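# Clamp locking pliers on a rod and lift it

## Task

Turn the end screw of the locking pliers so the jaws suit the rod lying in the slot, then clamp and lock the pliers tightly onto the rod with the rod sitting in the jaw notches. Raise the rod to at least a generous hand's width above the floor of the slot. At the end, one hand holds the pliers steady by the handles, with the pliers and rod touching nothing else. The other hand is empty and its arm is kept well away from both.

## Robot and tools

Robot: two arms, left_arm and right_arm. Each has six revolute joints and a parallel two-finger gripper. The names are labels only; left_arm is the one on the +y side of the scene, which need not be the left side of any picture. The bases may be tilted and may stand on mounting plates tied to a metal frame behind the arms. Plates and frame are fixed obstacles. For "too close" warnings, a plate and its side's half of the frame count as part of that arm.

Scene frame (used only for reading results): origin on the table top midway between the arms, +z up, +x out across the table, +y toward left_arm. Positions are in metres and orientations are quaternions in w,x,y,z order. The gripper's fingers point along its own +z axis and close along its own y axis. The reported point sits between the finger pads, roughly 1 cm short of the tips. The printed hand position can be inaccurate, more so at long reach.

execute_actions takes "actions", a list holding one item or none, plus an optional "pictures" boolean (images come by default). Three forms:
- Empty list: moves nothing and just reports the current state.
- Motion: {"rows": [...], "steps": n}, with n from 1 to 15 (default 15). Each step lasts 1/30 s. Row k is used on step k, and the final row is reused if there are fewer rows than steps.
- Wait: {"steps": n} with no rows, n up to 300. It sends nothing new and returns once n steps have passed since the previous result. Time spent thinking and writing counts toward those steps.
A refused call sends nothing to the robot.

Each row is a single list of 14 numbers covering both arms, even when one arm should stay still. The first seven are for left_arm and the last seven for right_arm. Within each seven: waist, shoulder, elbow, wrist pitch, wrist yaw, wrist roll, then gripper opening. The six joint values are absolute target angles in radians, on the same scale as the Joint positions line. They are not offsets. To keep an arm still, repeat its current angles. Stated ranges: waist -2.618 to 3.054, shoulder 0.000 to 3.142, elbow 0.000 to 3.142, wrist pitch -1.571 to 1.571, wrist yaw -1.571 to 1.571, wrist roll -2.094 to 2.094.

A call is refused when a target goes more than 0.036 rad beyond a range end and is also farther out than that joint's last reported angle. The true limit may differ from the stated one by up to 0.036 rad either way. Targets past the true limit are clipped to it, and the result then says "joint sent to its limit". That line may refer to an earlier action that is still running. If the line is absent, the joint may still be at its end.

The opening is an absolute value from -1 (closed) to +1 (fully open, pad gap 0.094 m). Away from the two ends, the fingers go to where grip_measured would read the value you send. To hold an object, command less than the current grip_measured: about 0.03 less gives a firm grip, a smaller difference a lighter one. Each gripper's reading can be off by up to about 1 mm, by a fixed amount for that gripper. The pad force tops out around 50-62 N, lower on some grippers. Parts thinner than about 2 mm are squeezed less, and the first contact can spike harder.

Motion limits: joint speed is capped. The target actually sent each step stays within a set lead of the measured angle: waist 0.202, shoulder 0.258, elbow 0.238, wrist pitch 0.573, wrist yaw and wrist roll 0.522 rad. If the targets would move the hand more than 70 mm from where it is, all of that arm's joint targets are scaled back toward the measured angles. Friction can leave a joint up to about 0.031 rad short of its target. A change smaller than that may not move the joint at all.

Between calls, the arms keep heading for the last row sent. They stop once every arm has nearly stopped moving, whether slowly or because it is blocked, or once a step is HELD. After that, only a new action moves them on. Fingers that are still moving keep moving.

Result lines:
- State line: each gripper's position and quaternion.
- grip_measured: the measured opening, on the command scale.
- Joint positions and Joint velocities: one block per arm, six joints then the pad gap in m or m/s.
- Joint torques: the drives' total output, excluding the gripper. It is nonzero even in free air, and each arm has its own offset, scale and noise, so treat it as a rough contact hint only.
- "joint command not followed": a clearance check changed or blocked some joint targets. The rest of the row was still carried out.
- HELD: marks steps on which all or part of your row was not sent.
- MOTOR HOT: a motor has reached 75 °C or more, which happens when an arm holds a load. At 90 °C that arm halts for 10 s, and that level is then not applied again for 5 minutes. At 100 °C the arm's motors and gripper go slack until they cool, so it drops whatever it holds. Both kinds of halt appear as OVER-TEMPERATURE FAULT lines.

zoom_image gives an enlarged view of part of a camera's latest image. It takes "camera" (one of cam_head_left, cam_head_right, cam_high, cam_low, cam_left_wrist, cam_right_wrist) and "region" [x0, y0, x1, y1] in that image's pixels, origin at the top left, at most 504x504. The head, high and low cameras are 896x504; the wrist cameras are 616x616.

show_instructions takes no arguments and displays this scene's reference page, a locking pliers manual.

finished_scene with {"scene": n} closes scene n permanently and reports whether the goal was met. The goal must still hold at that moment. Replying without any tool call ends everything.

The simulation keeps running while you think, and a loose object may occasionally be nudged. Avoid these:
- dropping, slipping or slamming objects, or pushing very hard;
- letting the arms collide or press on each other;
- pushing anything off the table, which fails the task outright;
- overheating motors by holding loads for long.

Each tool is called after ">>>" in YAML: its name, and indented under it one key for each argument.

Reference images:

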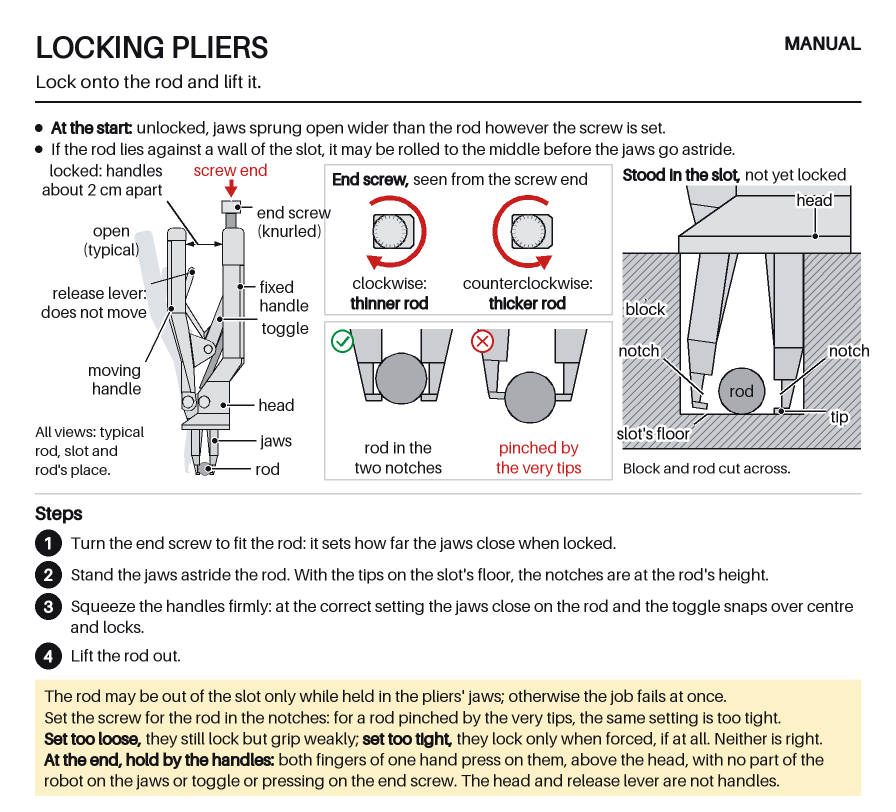

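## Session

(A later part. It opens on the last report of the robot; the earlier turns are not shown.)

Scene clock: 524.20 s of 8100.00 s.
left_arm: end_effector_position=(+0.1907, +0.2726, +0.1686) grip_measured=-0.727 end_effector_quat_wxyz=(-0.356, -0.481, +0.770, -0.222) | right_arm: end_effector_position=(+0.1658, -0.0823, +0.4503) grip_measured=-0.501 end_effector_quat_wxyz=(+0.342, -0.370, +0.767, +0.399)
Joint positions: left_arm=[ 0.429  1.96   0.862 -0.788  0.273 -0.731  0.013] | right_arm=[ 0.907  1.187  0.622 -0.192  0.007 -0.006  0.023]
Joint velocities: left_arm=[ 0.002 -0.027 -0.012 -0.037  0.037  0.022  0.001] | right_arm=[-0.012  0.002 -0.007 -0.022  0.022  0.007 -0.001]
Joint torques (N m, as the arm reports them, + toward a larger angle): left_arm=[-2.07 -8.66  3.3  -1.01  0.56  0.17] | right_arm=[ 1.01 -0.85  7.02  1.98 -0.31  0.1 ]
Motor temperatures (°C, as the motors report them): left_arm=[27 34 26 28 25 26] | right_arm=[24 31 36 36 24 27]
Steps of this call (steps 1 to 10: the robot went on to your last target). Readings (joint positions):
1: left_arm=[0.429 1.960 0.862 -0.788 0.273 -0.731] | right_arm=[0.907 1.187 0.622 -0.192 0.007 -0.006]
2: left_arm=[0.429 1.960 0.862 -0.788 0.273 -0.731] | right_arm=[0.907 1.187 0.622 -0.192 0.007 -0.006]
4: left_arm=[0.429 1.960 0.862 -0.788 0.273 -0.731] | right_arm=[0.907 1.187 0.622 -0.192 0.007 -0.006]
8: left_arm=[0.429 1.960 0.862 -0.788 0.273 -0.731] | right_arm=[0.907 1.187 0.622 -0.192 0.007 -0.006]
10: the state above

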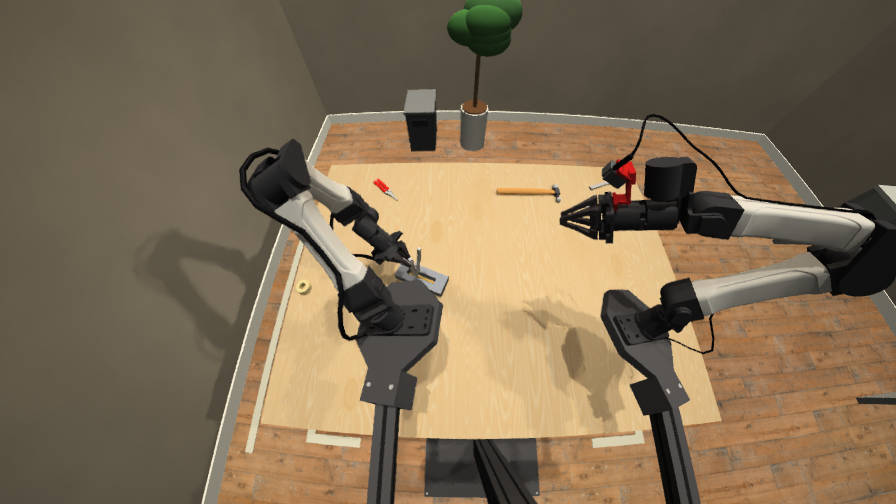

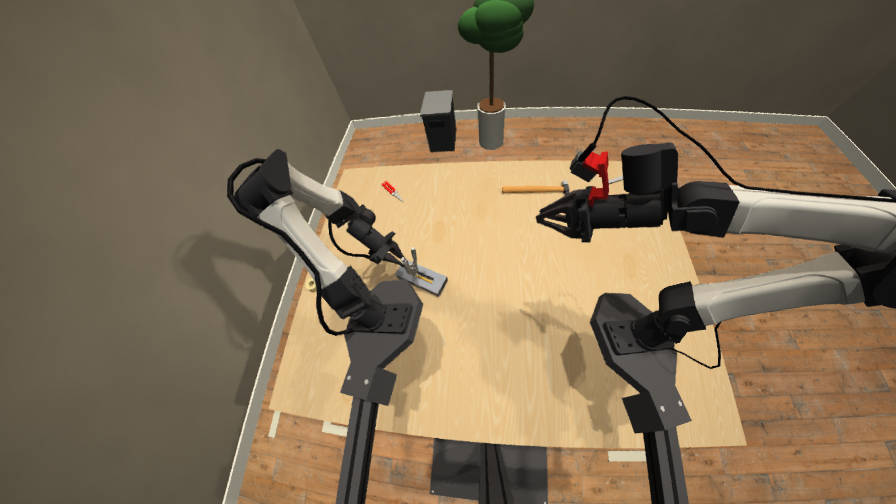

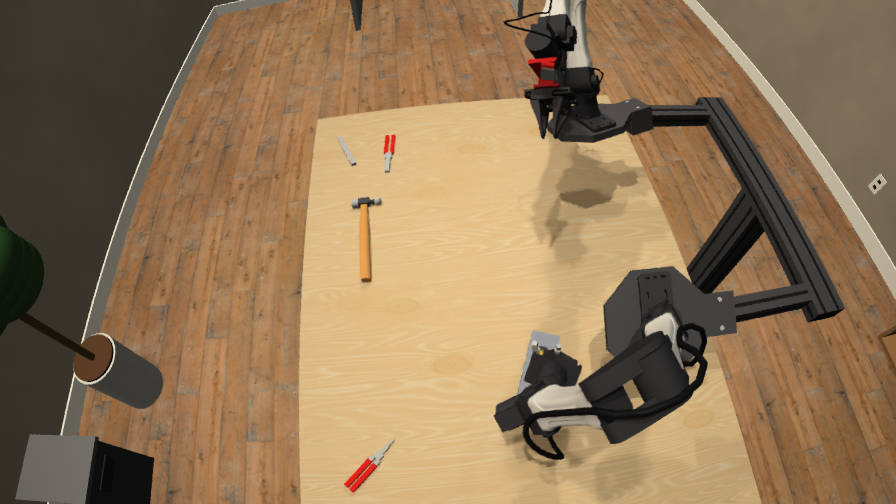

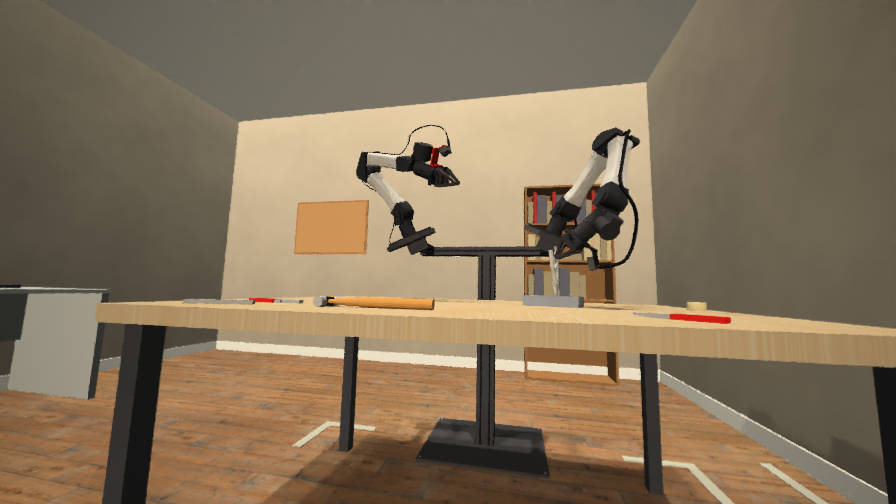

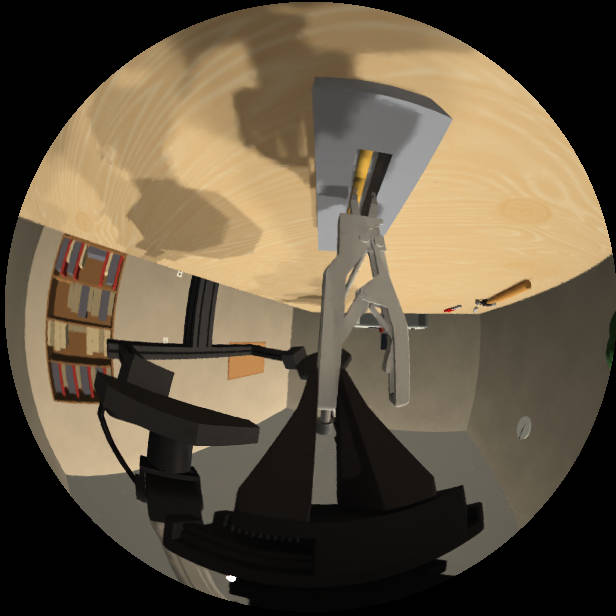

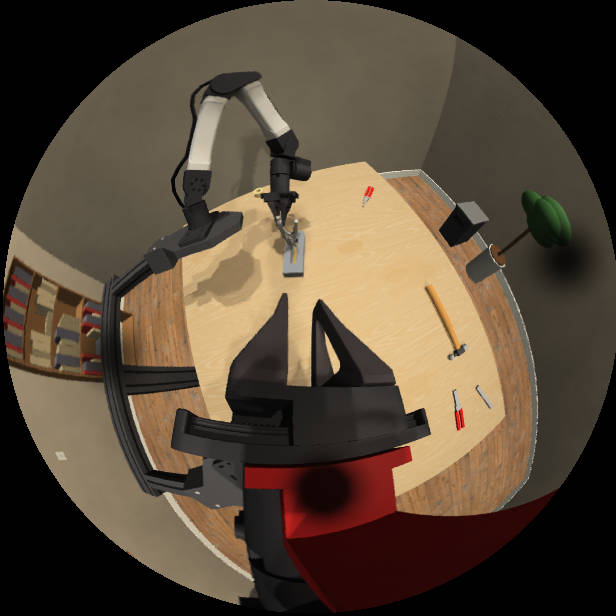

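>>> execute_actions:
  actions:
    - {"rows":[[0.439,1.972,0.846,-0.793,0.298,-0.722,-0.79,0.9,1.2,0.6,-0.2,0,0,-0.5],[0.439,1.976,0.844,-0.785,0.298,-0.722,-0.79,0.9,1.2,0.6,-0.2,0,0,-0.5],[0.439,1.981,0.842,-0.778,0.298,-0.722,-0.79,0.9,1.2,0.6,-0.2,0,0,-0.5],[0.439,1.986,0.840,-0.771,0.298,-0.722,-0.79,0.9,1.2,0.6,-0.2,0,0,-0.5],[0.439,1.991,0.838,-0.764,0.298,-0.722,-0.79,0.9,1.2,0.6,-0.2,0,0,-0.5],[0.439,1.996,0.836,-0.757,0.298,-0.722,-0.79,0.9,1.2,0.6,-0.2,0,0,-0.5],[0.439,2.001,0.834,-0.750,0.298,-0.722,-0.79,0.9,1.2,0.6,-0.2,0,0,-0.5],[0.439,2.006,0.832,-0.744,0.298,-0.722,-0.79,0.9,1.2,0.6,-0.2,0,0,-0.5],[0.439,2.011,0.830,-0.739,0.298,-0.722,-0.79,0.9,1.2,0.6,-0.2,0,0,-0.5],[0.439,2.017,0.829,-0.734,0.298,-0.722,-0.79,0.9,1.2,0.6,-0.2,0,0,-0.5]],"steps":15}
  pictures: false

>>> execute_actions:
  actions:
    - {"steps":12}

>>> zoom_image:
  camera: "cam_left_wrist"
  region: [300,120,440,260]

>>> zoom_image:
  camera: "cam_head_left"
  region: [380,235,460,305]

Scene clock: 544.77 s of 8100.00 s.
left_arm: end_effector_position=(+0.1871, +0.2664, +0.1572) grip_measured=-0.727 end_effector_quat_wxyz=(-0.358, -0.480, +0.769, -0.224) | right_arm: end_effector_position=(+0.1658, -0.0823, +0.4503) grip_measured=-0.501 end_effector_quat_wxyz=(+0.342, -0.370, +0.767, +0.399)
Joint positions: left_arm=[ 0.429  2.004  0.848 -0.734  0.276 -0.729  0.013] | right_arm=[ 0.907  1.187  0.622 -0.192  0.007 -0.006  0.023]
Joint velocities: left_arm=[-0.007  0.017  0.002 -0.022  0.051  0.037  0.001] | right_arm=[-0.007 -0.012 -0.002 -0.051 -0.022 -0.007  0.001]
Joint torques (N m, as the arm reports them, + toward a larger angle): left_arm=[-2.11 -8.51 -0.17 -0.99  0.53  0.16] | right_arm=[ 1.12 -0.81  7.04  1.95 -0.28  0.09]
Motor temperatures (°C, as the motors report them): left_arm=[27 33 26 28 25 26] | right_arm=[24 31 36 37 24 27]
Steps of this call (steps 1 to 15: the robot went on to your last target; steps 16 to 602: nothing new was sent; steps 603 to 617: all 15 steps of this action). Readings (joint positions):
603: left_arm=[0.429 1.960 0.862 -0.787 0.273 -0.730] | right_arm=[0.907 1.187 0.622 -0.192 0.007 -0.006]
604: left_arm=[0.429 1.960 0.862 -0.787 0.273 -0.730] | right_arm=[0.907 1.187 0.622 -0.192 0.007 -0.006]
606: left_arm=[0.429 1.962 0.862 -0.783 0.273 -0.730] | right_arm=[0.907 1.187 0.622 -0.192 0.007 -0.006]
610: left_arm=[0.429 1.981 0.860 -0.765 0.273 -0.730] | right_arm=[0.907 1.187 0.622 -0.192 0.007 -0.006]
617: the state above

Scene clock: 545.17 s of 8100.00 s.
left_arm: end_effector_position=(+0.1879, +0.2665, +0.1566) grip_measured=-0.727 end_effector_quat_wxyz=(-0.356, -0.480, +0.770, -0.224) | right_arm: end_effector_position=(+0.1658, -0.0823, +0.4503) grip_measured=-0.501 end_effector_quat_wxyz=(+0.342, -0.370, +0.767, +0.399)
Joint positions: left_arm=[ 0.429  2.004  0.848 -0.73   0.276 -0.729  0.013] | right_arm=[ 0.907  1.187  0.622 -0.192  0.007 -0.006  0.023]
Joint velocities: left_arm=[ 0.002 -0.002 -0.022  0.007  0.007 -0.007  0.001] | right_arm=[ 0.017 -0.032  0.002 -0.007  0.007 -0.037  0.001]
Joint torques (N m, as the arm reports them, + toward a larger angle): left_arm=[-2.11 -8.59 -0.23 -0.99  0.53  0.16] | right_arm=[ 1.21 -0.65  6.94  1.98 -0.33  0.12]
Motor temperatures (°C, as the motors report them): left_arm=[27 33 26 28 25 26] | right_arm=[24 31 36 37 24 27]
Steps of this call (steps 1 to 12: the robot went on to your last target). Readings (joint positions):
1: left_arm=[0.429 2.004 0.848 -0.733 0.276 -0.729] | right_arm=[0.907 1.187 0.622 -0.192 0.007 -0.006]
2: left_arm=[0.429 2.004 0.848 -0.732 0.276 -0.729] | right_arm=[0.907 1.187 0.622 -0.192 0.007 -0.006]
4: left_arm=[0.429 2.004 0.848 -0.731 0.276 -0.729] | right_arm=[0.907 1.187 0.622 -0.192 0.007 -0.006]
8: left_arm=[0.429 2.004 0.848 -0.730 0.276 -0.729] | right_arm=[0.907 1.187 0.622 -0.192 0.007 -0.006]
12: the state above

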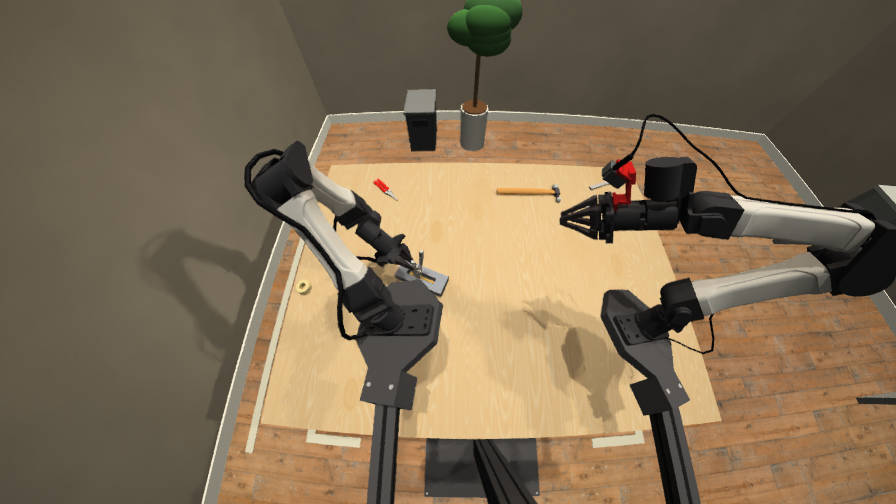

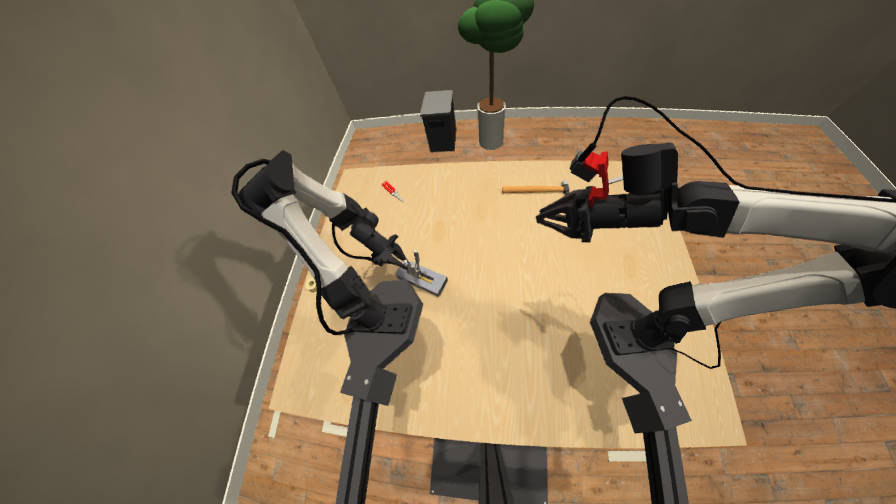

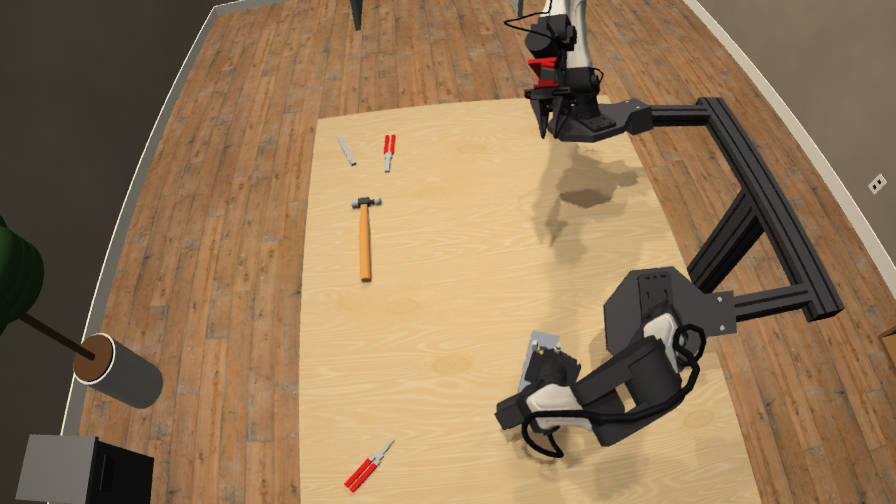

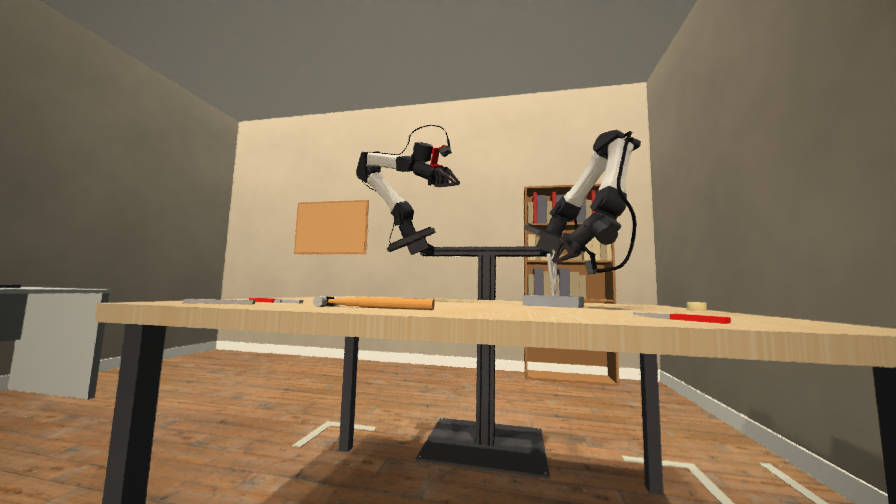

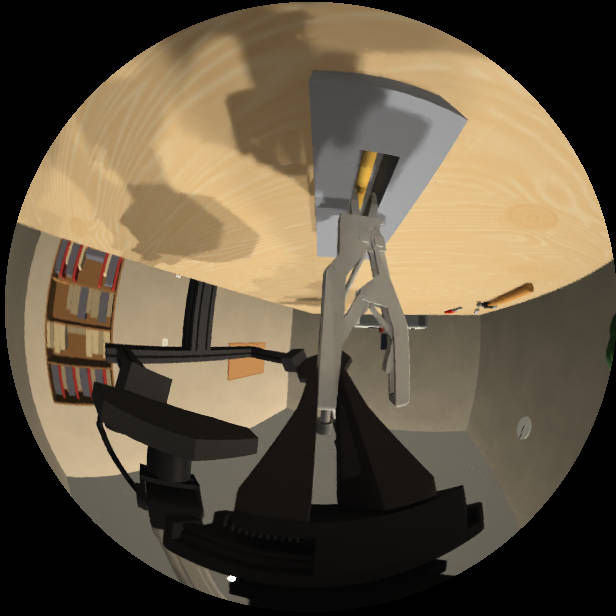

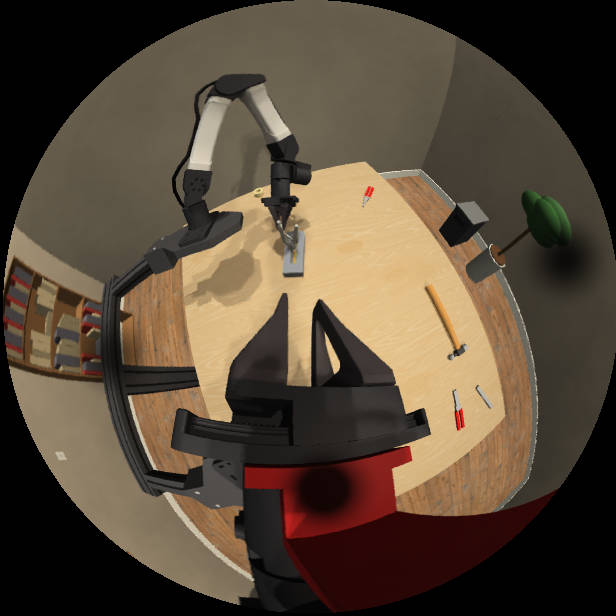

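Region (300, 120, 440, 260) of cam_left_wrist's 616x616 image, scaled by 3.600, with more detail than that image has.

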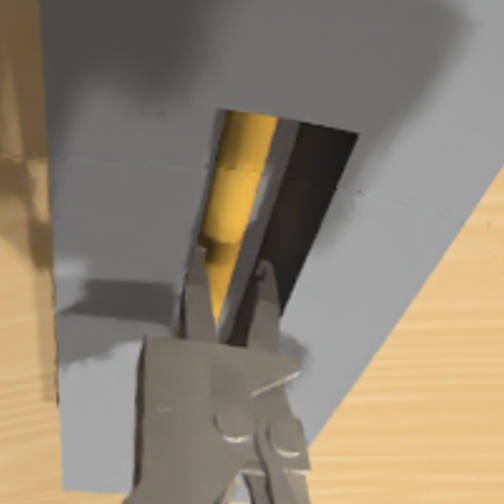

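Region (380, 235, 460, 305) of cam_head_left's 896x504 image, scaled by 6.300, with more detail than that image has; it fills the top 441 rows of this view, and the rest is white.

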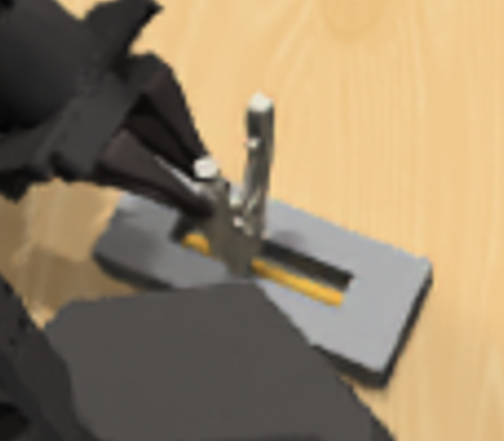

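>>> execute_actions:
  actions:
    - {"rows":[[0.440,2.021,0.84,-0.729,0.295,-0.721,-0.79,0.9,1.2,0.6,-0.2,0,0,-0.5],[0.441,2.025,0.84,-0.724,0.295,-0.72,-0.79,0.9,1.2,0.6,-0.2,0,0,-0.5],[0.442,2.029,0.84,-0.72,0.295,-0.719,-0.79,0.9,1.2,0.6,-0.2,0,0,-0.5],[0.442,2.033,0.84,-0.716,0.295,-0.718,-0.79,0.9,1.2,0.6,-0.2,0,0,-0.5],[0.443,2.037,0.84,-0.712,0.295,-0.718,-0.79,0.9,1.2,0.6,-0.2,0,0,-0.5],[0.443,2.041,0.84,-0.708,0.295,-0.717,-0.79,0.9,1.2,0.6,-0.2,0,0,-0.5],[0.444,2.045,0.84,-0.705,0.295,-0.717,-0.79,0.9,1.2,0.6,-0.2,0,0,-0.5],[0.445,2.049,0.84,-0.702,0.295,-0.716,-0.79,0.9,1.2,0.6,-0.2,0,0,-0.5],[0.445,2.052,0.84,-0.70,0.295,-0.716,-0.79,0.9,1.2,0.6,-0.2,0,0,-0.5],[0.445,2.055,0.84,-0.698,0.295,-0.716,-0.79,0.9,1.2,0.6,-0.2,0,0,-0.5]],"steps":15}
  pictures: false

>>> execute_actions:
  actions:
    - {"steps":12}

>>> zoom_image:
  camera: "cam_left_wrist"
  region: [300,120,440,260]

>>> zoom_image:
  camera: "cam_low"
  region: [510,235,600,315]

Scene clock: 556.70 s of 8100.00 s.
left_arm: end_effector_position=(+0.1865, +0.2628, +0.1479) grip_measured=-0.727 end_effector_quat_wxyz=(-0.357, -0.479, +0.770, -0.224) | right_arm: end_effector_position=(+0.1658, -0.0823, +0.4503) grip_measured=-0.501 end_effector_quat_wxyz=(+0.342, -0.370, +0.767, +0.399)
Joint positions: left_arm=[ 0.429  2.042  0.848 -0.697  0.276 -0.725  0.013] | right_arm=[ 0.907  1.187  0.622 -0.192  0.007 -0.006  0.023]
Joint velocities: left_arm=[-0.022 -0.012 -0.002  0.051  0.007 -0.007 -0.   ] | right_arm=[ 0.012 -0.002  0.002 -0.022  0.007  0.007  0.   ]
Joint torques (N m, as the arm reports them, + toward a larger angle): left_arm=[-1.72 -8.53  0.5  -0.99  0.52  0.21] | right_arm=[ 1.15 -0.86  7.11  1.99 -0.34  0.07]
Motor temperatures (°C, as the motors report them): left_arm=[27 33 25 28 25 26] | right_arm=[24 31 36 37 24 27]
Steps of this call (steps 1 to 15: the robot went on to your last target; steps 16 to 331: nothing new was sent; steps 332 to 346: all 15 steps of this action). Readings (joint positions):
332: left_arm=[0.429 2.004 0.848 -0.730 0.276 -0.729] | right_arm=[0.907 1.187 0.622 -0.192 0.007 -0.006]
333: left_arm=[0.429 2.004 0.848 -0.730 0.276 -0.729] | right_arm=[0.907 1.187 0.622 -0.192 0.007 -0.006]
335: left_arm=[0.429 2.008 0.848 -0.726 0.276 -0.728] | right_arm=[0.907 1.187 0.622 -0.192 0.007 -0.006]
339: left_arm=[0.429 2.027 0.848 -0.712 0.276 -0.726] | right_arm=[0.907 1.187 0.622 -0.192 0.007 -0.006]
346: the state above

Scene clock: 557.10 s of 8100.00 s.
left_arm: end_effector_position=(+0.1870, +0.2639, +0.1471) grip_measured=-0.727 end_effector_quat_wxyz=(-0.356, -0.481, +0.769, -0.225) | right_arm: end_effector_position=(+0.1658, -0.0823, +0.4503) grip_measured=-0.501 end_effector_quat_wxyz=(+0.342, -0.370, +0.767, +0.399)
Joint positions: left_arm=[ 0.434  2.042  0.848 -0.694  0.276 -0.725  0.013] | right_arm=[ 0.907  1.187  0.622 -0.192  0.007 -0.006  0.023]
Joint velocities: left_arm=[ 0.012  0.007 -0.007  0.066 -0.037 -0.066 -0.   ] | right_arm=[-0.012 -0.012  0.007  0.007 -0.007  0.007 -0.   ]
Joint torques (N m, as the arm reports them, + toward a larger angle): left_arm=[-2.08 -8.56  0.5  -1.    0.49  0.18] | right_arm=[ 1.06 -0.86  6.86  1.96 -0.31  0.08]
Motor temperatures (°C, as the motors report them): left_arm=[27 33 25 28 25 26] | right_arm=[24 31 36 37 24 27]
Steps of this call (steps 1 to 12: the robot went on to your last target). Readings (joint positions):
1: left_arm=[0.430 2.042 0.848 -0.697 0.276 -0.725] | right_arm=[0.907 1.187 0.622 -0.192 0.007 -0.006]
2: left_arm=[0.431 2.042 0.848 -0.697 0.276 -0.725] | right_arm=[0.907 1.187 0.622 -0.192 0.007 -0.006]
4: left_arm=[0.433 2.042 0.848 -0.695 0.276 -0.725] | right_arm=[0.907 1.187 0.622 -0.192 0.007 -0.006]
8: left_arm=[0.434 2.042 0.848 -0.694 0.276 -0.725] | right_arm=[0.907 1.187 0.622 -0.192 0.007 -0.006]
12: the state above

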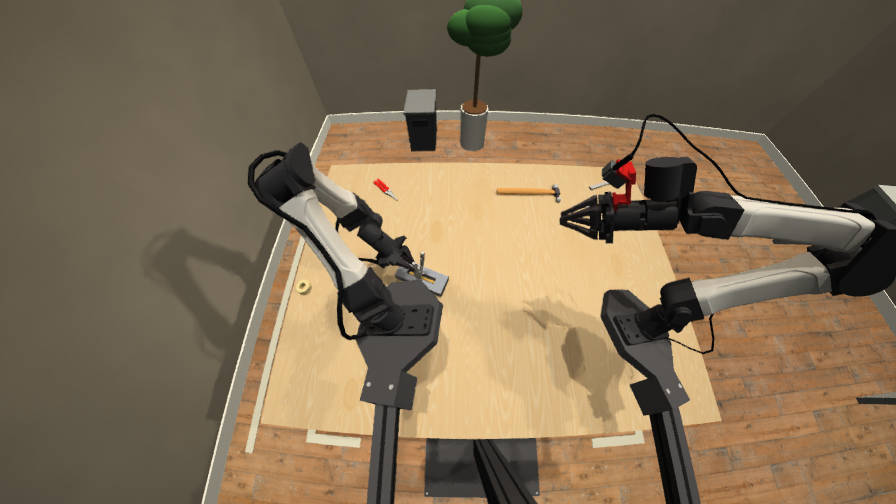

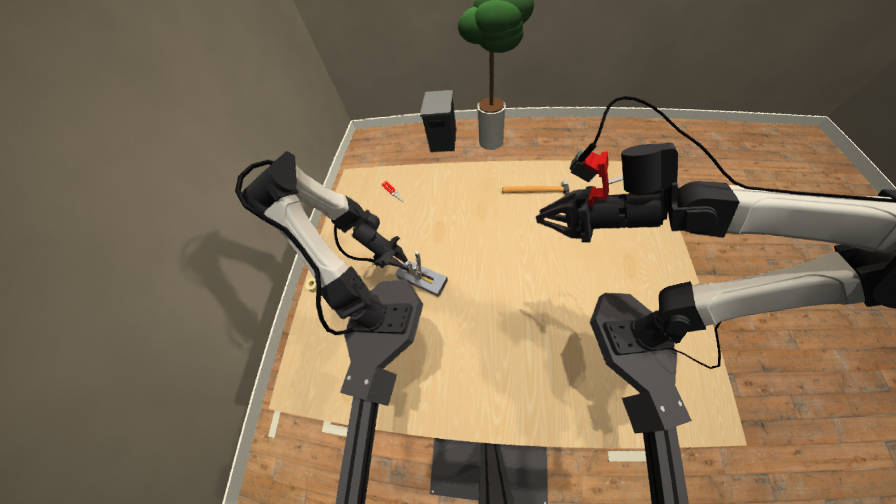

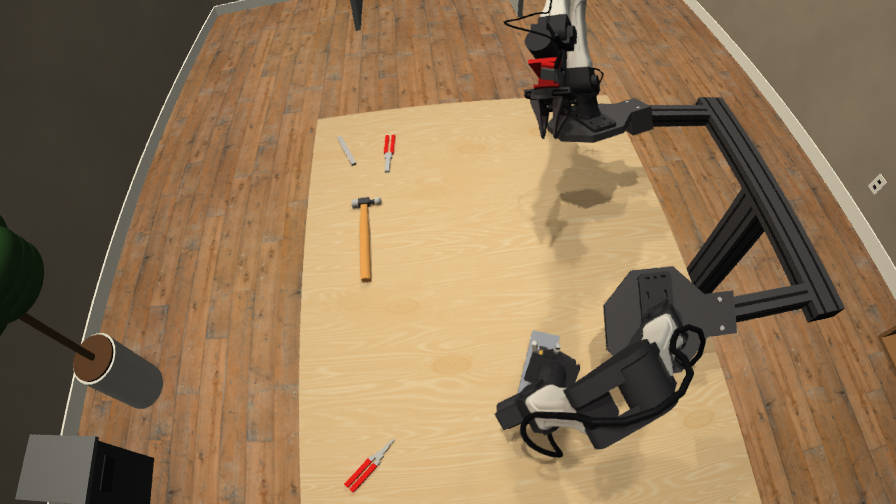

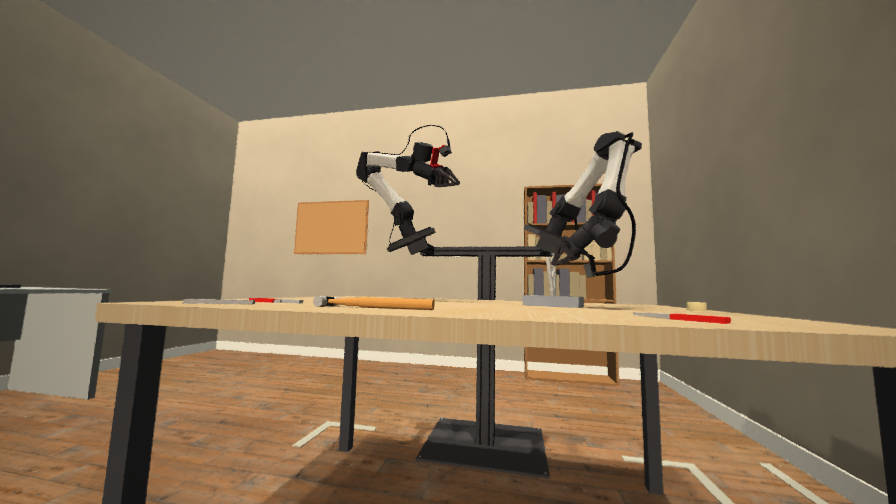

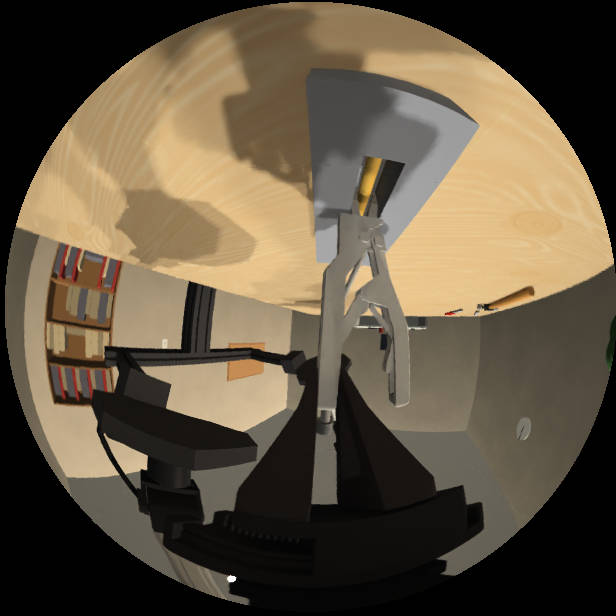

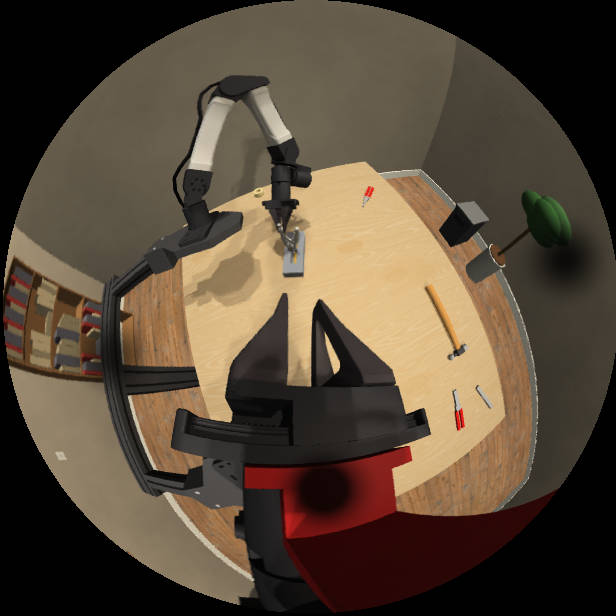

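Region (300, 120, 440, 260) of cam_left_wrist's 616x616 image, scaled by 3.600, with more detail than that image has.

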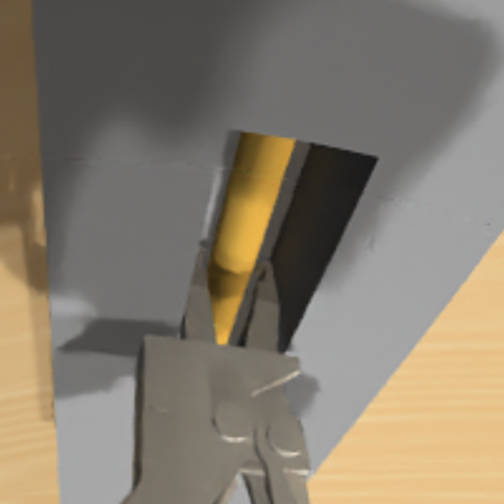

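Region (510, 235, 600, 315) of cam_low's 896x504 image, scaled by 5.600, with more detail than that image has.

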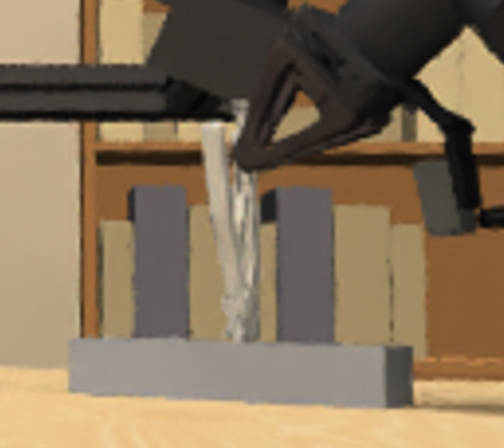

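Astride. Go down a few more mm until contact.

>>> execute_actions:
  actions:
    - {"rows":[[0.446,2.058,0.84,-0.695,0.295,-0.716,-0.79,0.9,1.2,0.6,-0.2,0,0,-0.5],[0.446,2.061,0.84,-0.692,0.295,-0.716,-0.79,0.9,1.2,0.6,-0.2,0,0,-0.5],[0.447,2.064,0.84,-0.689,0.295,-0.715,-0.79,0.9,1.2,0.6,-0.2,0,0,-0.5],[0.447,2.067,0.84,-0.686,0.295,-0.715,-0.79,0.9,1.2,0.6,-0.2,0,0,-0.5],[0.448,2.070,0.84,-0.683,0.295,-0.714,-0.79,0.9,1.2,0.6,-0.2,0,0,-0.5],[0.448,2.073,0.84,-0.681,0.295,-0.714,-0.79,0.9,1.2,0.6,-0.2,0,0,-0.5],[0.448,2.076,0.84,-0.678,0.295,-0.713,-0.79,0.9,1.2,0.6,-0.2,0,0,-0.5]],"steps":15}
  pictures: false

>>> execute_actions:
  actions:
    - {"steps":10}

>>> zoom_image:
  camera: "cam_left_wrist"
  region: [300,120,440,260]

Scene clock: 564.77 s of 8100.00 s.
left_arm: end_effector_position=(+0.1856, +0.2613, +0.1445) grip_measured=-0.727 end_effector_quat_wxyz=(-0.359, -0.480, +0.768, -0.226) | right_arm: end_effector_position=(+0.1658, -0.0823, +0.4503) grip_measured=-0.501 end_effector_quat_wxyz=(+0.342, -0.370, +0.767, +0.399)
Joint positions: left_arm=[ 0.434  2.058  0.848 -0.685  0.282 -0.722  0.013] | right_arm=[ 0.907  1.187  0.622 -0.192  0.007 -0.006  0.023]
Joint velocities: left_arm=[ 0.007 -0.007 -0.012 -0.037 -0.007 -0.007 -0.   ] | right_arm=[-0.012  0.002  0.007 -0.037 -0.022  0.007  0.001]
Joint torques (N m, as the arm reports them, + toward a larger angle): left_arm=[-1.87 -8.1   0.38 -0.89  0.44  0.19] | right_arm=[ 1.05 -0.91  7.07  1.98 -0.29  0.08]
Motor temperatures (°C, as the motors report them): left_arm=[27 33 25 28 25 26] | right_arm=[24 31 36 37 24 27]
Steps of this call (steps 1 to 15: the robot went on to your last target; steps 16 to 215: nothing new was sent; steps 216 to 230: all 15 steps of this action). Readings (joint positions):
216: left_arm=[0.434 2.042 0.848 -0.694 0.276 -0.725] | right_arm=[0.907 1.187 0.622 -0.192 0.007 -0.006]
217: left_arm=[0.434 2.042 0.848 -0.694 0.276 -0.725] | right_arm=[0.907 1.187 0.622 -0.192 0.007 -0.006]
219: left_arm=[0.434 2.044 0.848 -0.692 0.276 -0.725] | right_arm=[0.907 1.187 0.622 -0.192 0.007 -0.006]
223: left_arm=[0.434 2.057 0.848 -0.685 0.279 -0.723] | right_arm=[0.907 1.187 0.622 -0.192 0.007 -0.006]
230: the state above

Scene clock: 565.10 s of 8100.00 s.
left_arm: end_effector_position=(+0.1856, +0.2613, +0.1445) grip_measured=-0.727 end_effector_quat_wxyz=(-0.359, -0.480, +0.768, -0.226) | right_arm: end_effector_position=(+0.1658, -0.0823, +0.4503) grip_measured=-0.501 end_effector_quat_wxyz=(+0.342, -0.370, +0.767, +0.399)
Joint positions: left_arm=[ 0.434  2.058  0.848 -0.685  0.282 -0.722  0.013] | right_arm=[ 0.907  1.187  0.622 -0.192  0.007 -0.006  0.023]
Joint velocities: left_arm=[-0.002  0.007  0.002 -0.037  0.037 -0.007 -0.   ] | right_arm=[ 0.002 -0.022 -0.007 -0.022  0.007 -0.066 -0.   ]
Joint torques (N m, as the arm reports them, + toward a larger angle): left_arm=[-1.87 -8.13  0.39 -0.9   0.44  0.18] | right_arm=[ 1.28 -0.79  6.86  2.   -0.26  0.11]
Motor temperatures (°C, as the motors report them): left_arm=[27 33 25 28 25 26] | right_arm=[24 31 36 37 24 27]
Steps of this call (steps 1 to 10: the robot went on to your last target). Readings (joint positions):
1: left_arm=[0.434 2.058 0.848 -0.685 0.282 -0.722] | right_arm=[0.907 1.187 0.622 -0.192 0.007 -0.006]
2: left_arm=[0.434 2.058 0.848 -0.685 0.282 -0.722] | right_arm=[0.907 1.187 0.622 -0.192 0.007 -0.006]
4: left_arm=[0.434 2.058 0.848 -0.685 0.282 -0.722] | right_arm=[0.907 1.187 0.622 -0.192 0.007 -0.006]
8: left_arm=[0.434 2.058 0.848 -0.685 0.282 -0.722] | right_arm=[0.907 1.187 0.622 -0.192 0.007 -0.006]
10: the state above

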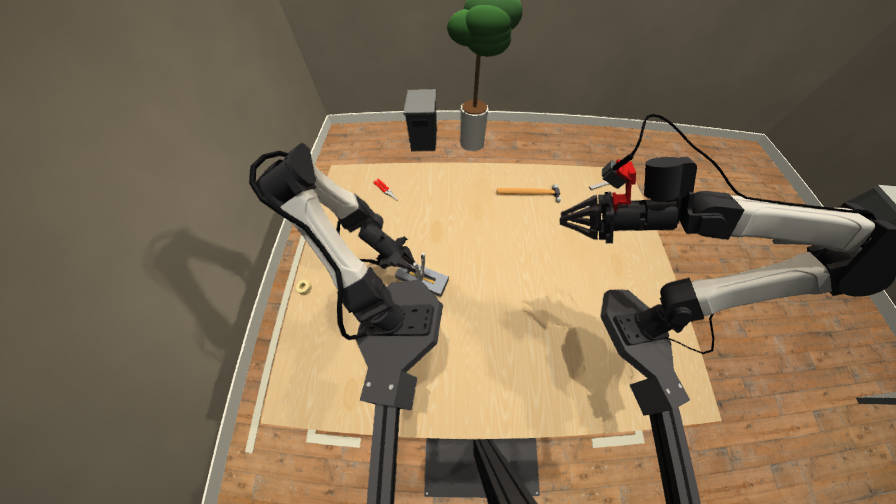

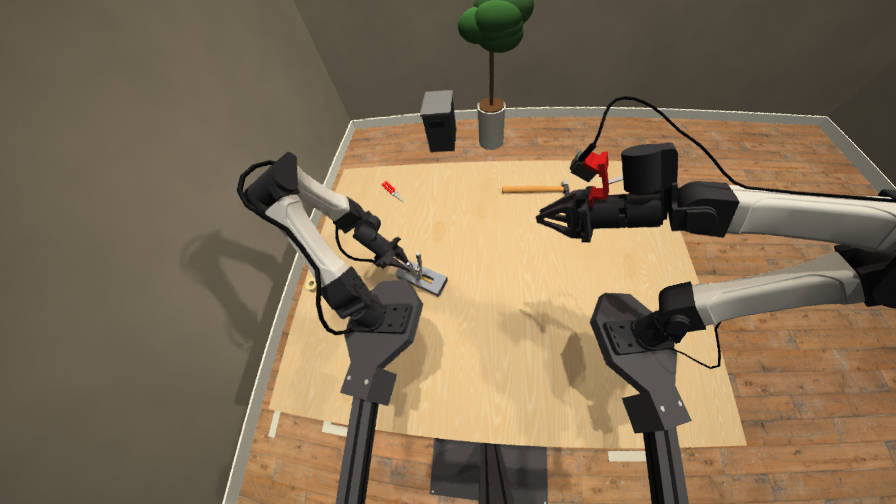

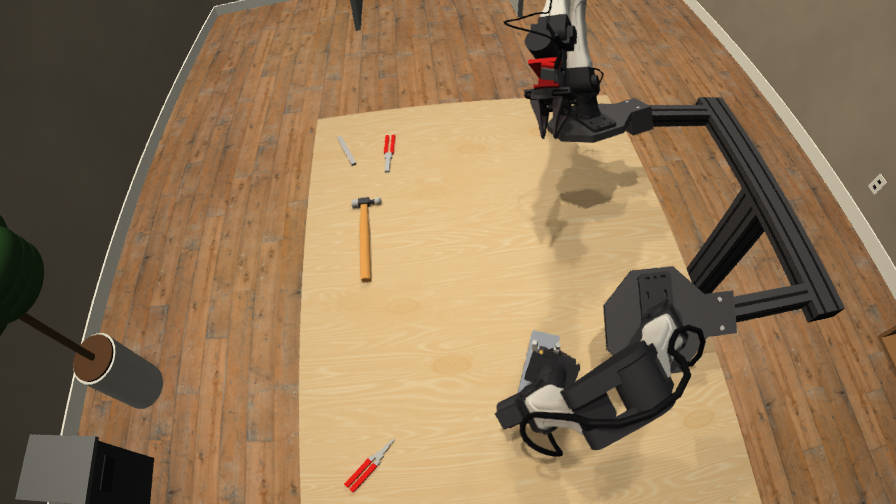

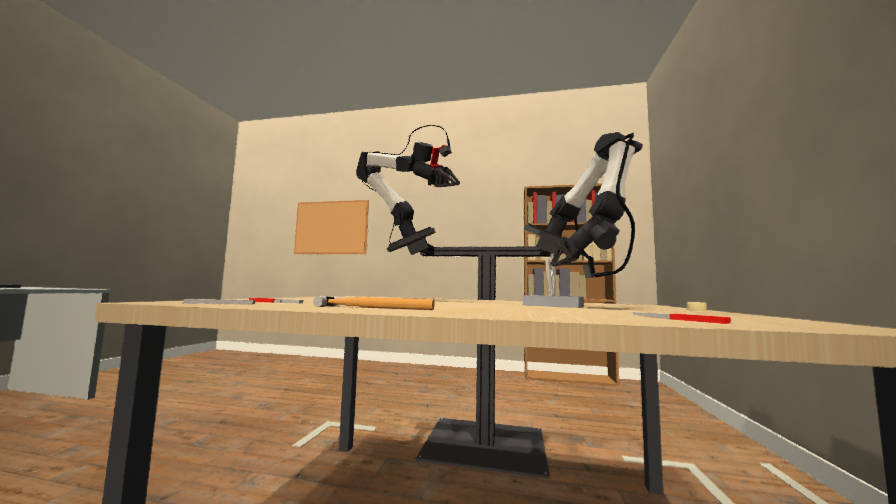

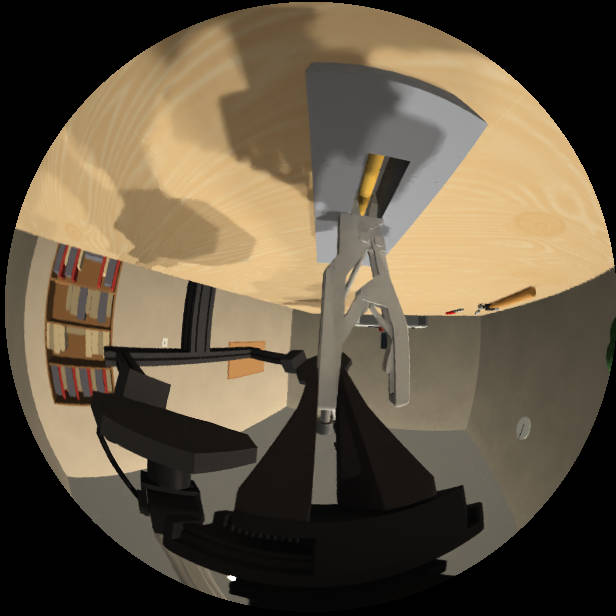

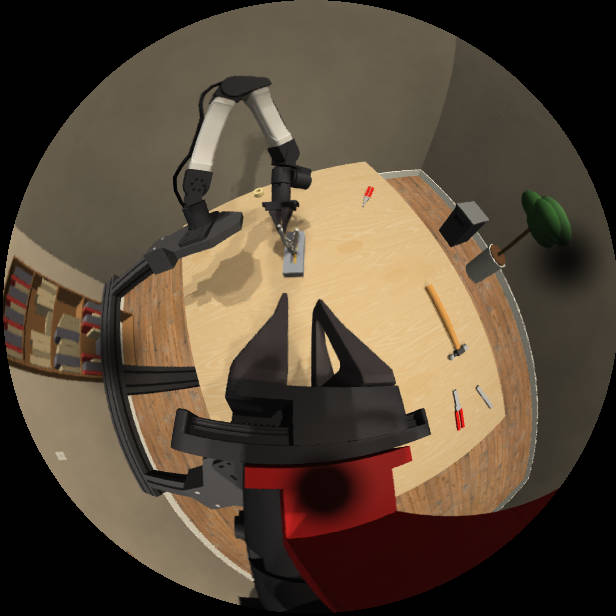

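Region (300, 120, 440, 260) of cam_left_wrist's 616x616 image, scaled by 3.600, with more detail than that image has.

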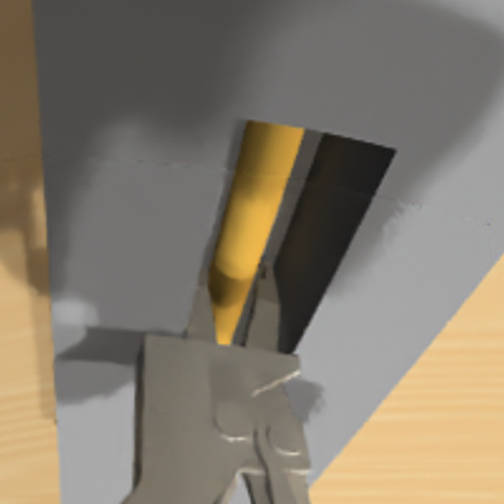

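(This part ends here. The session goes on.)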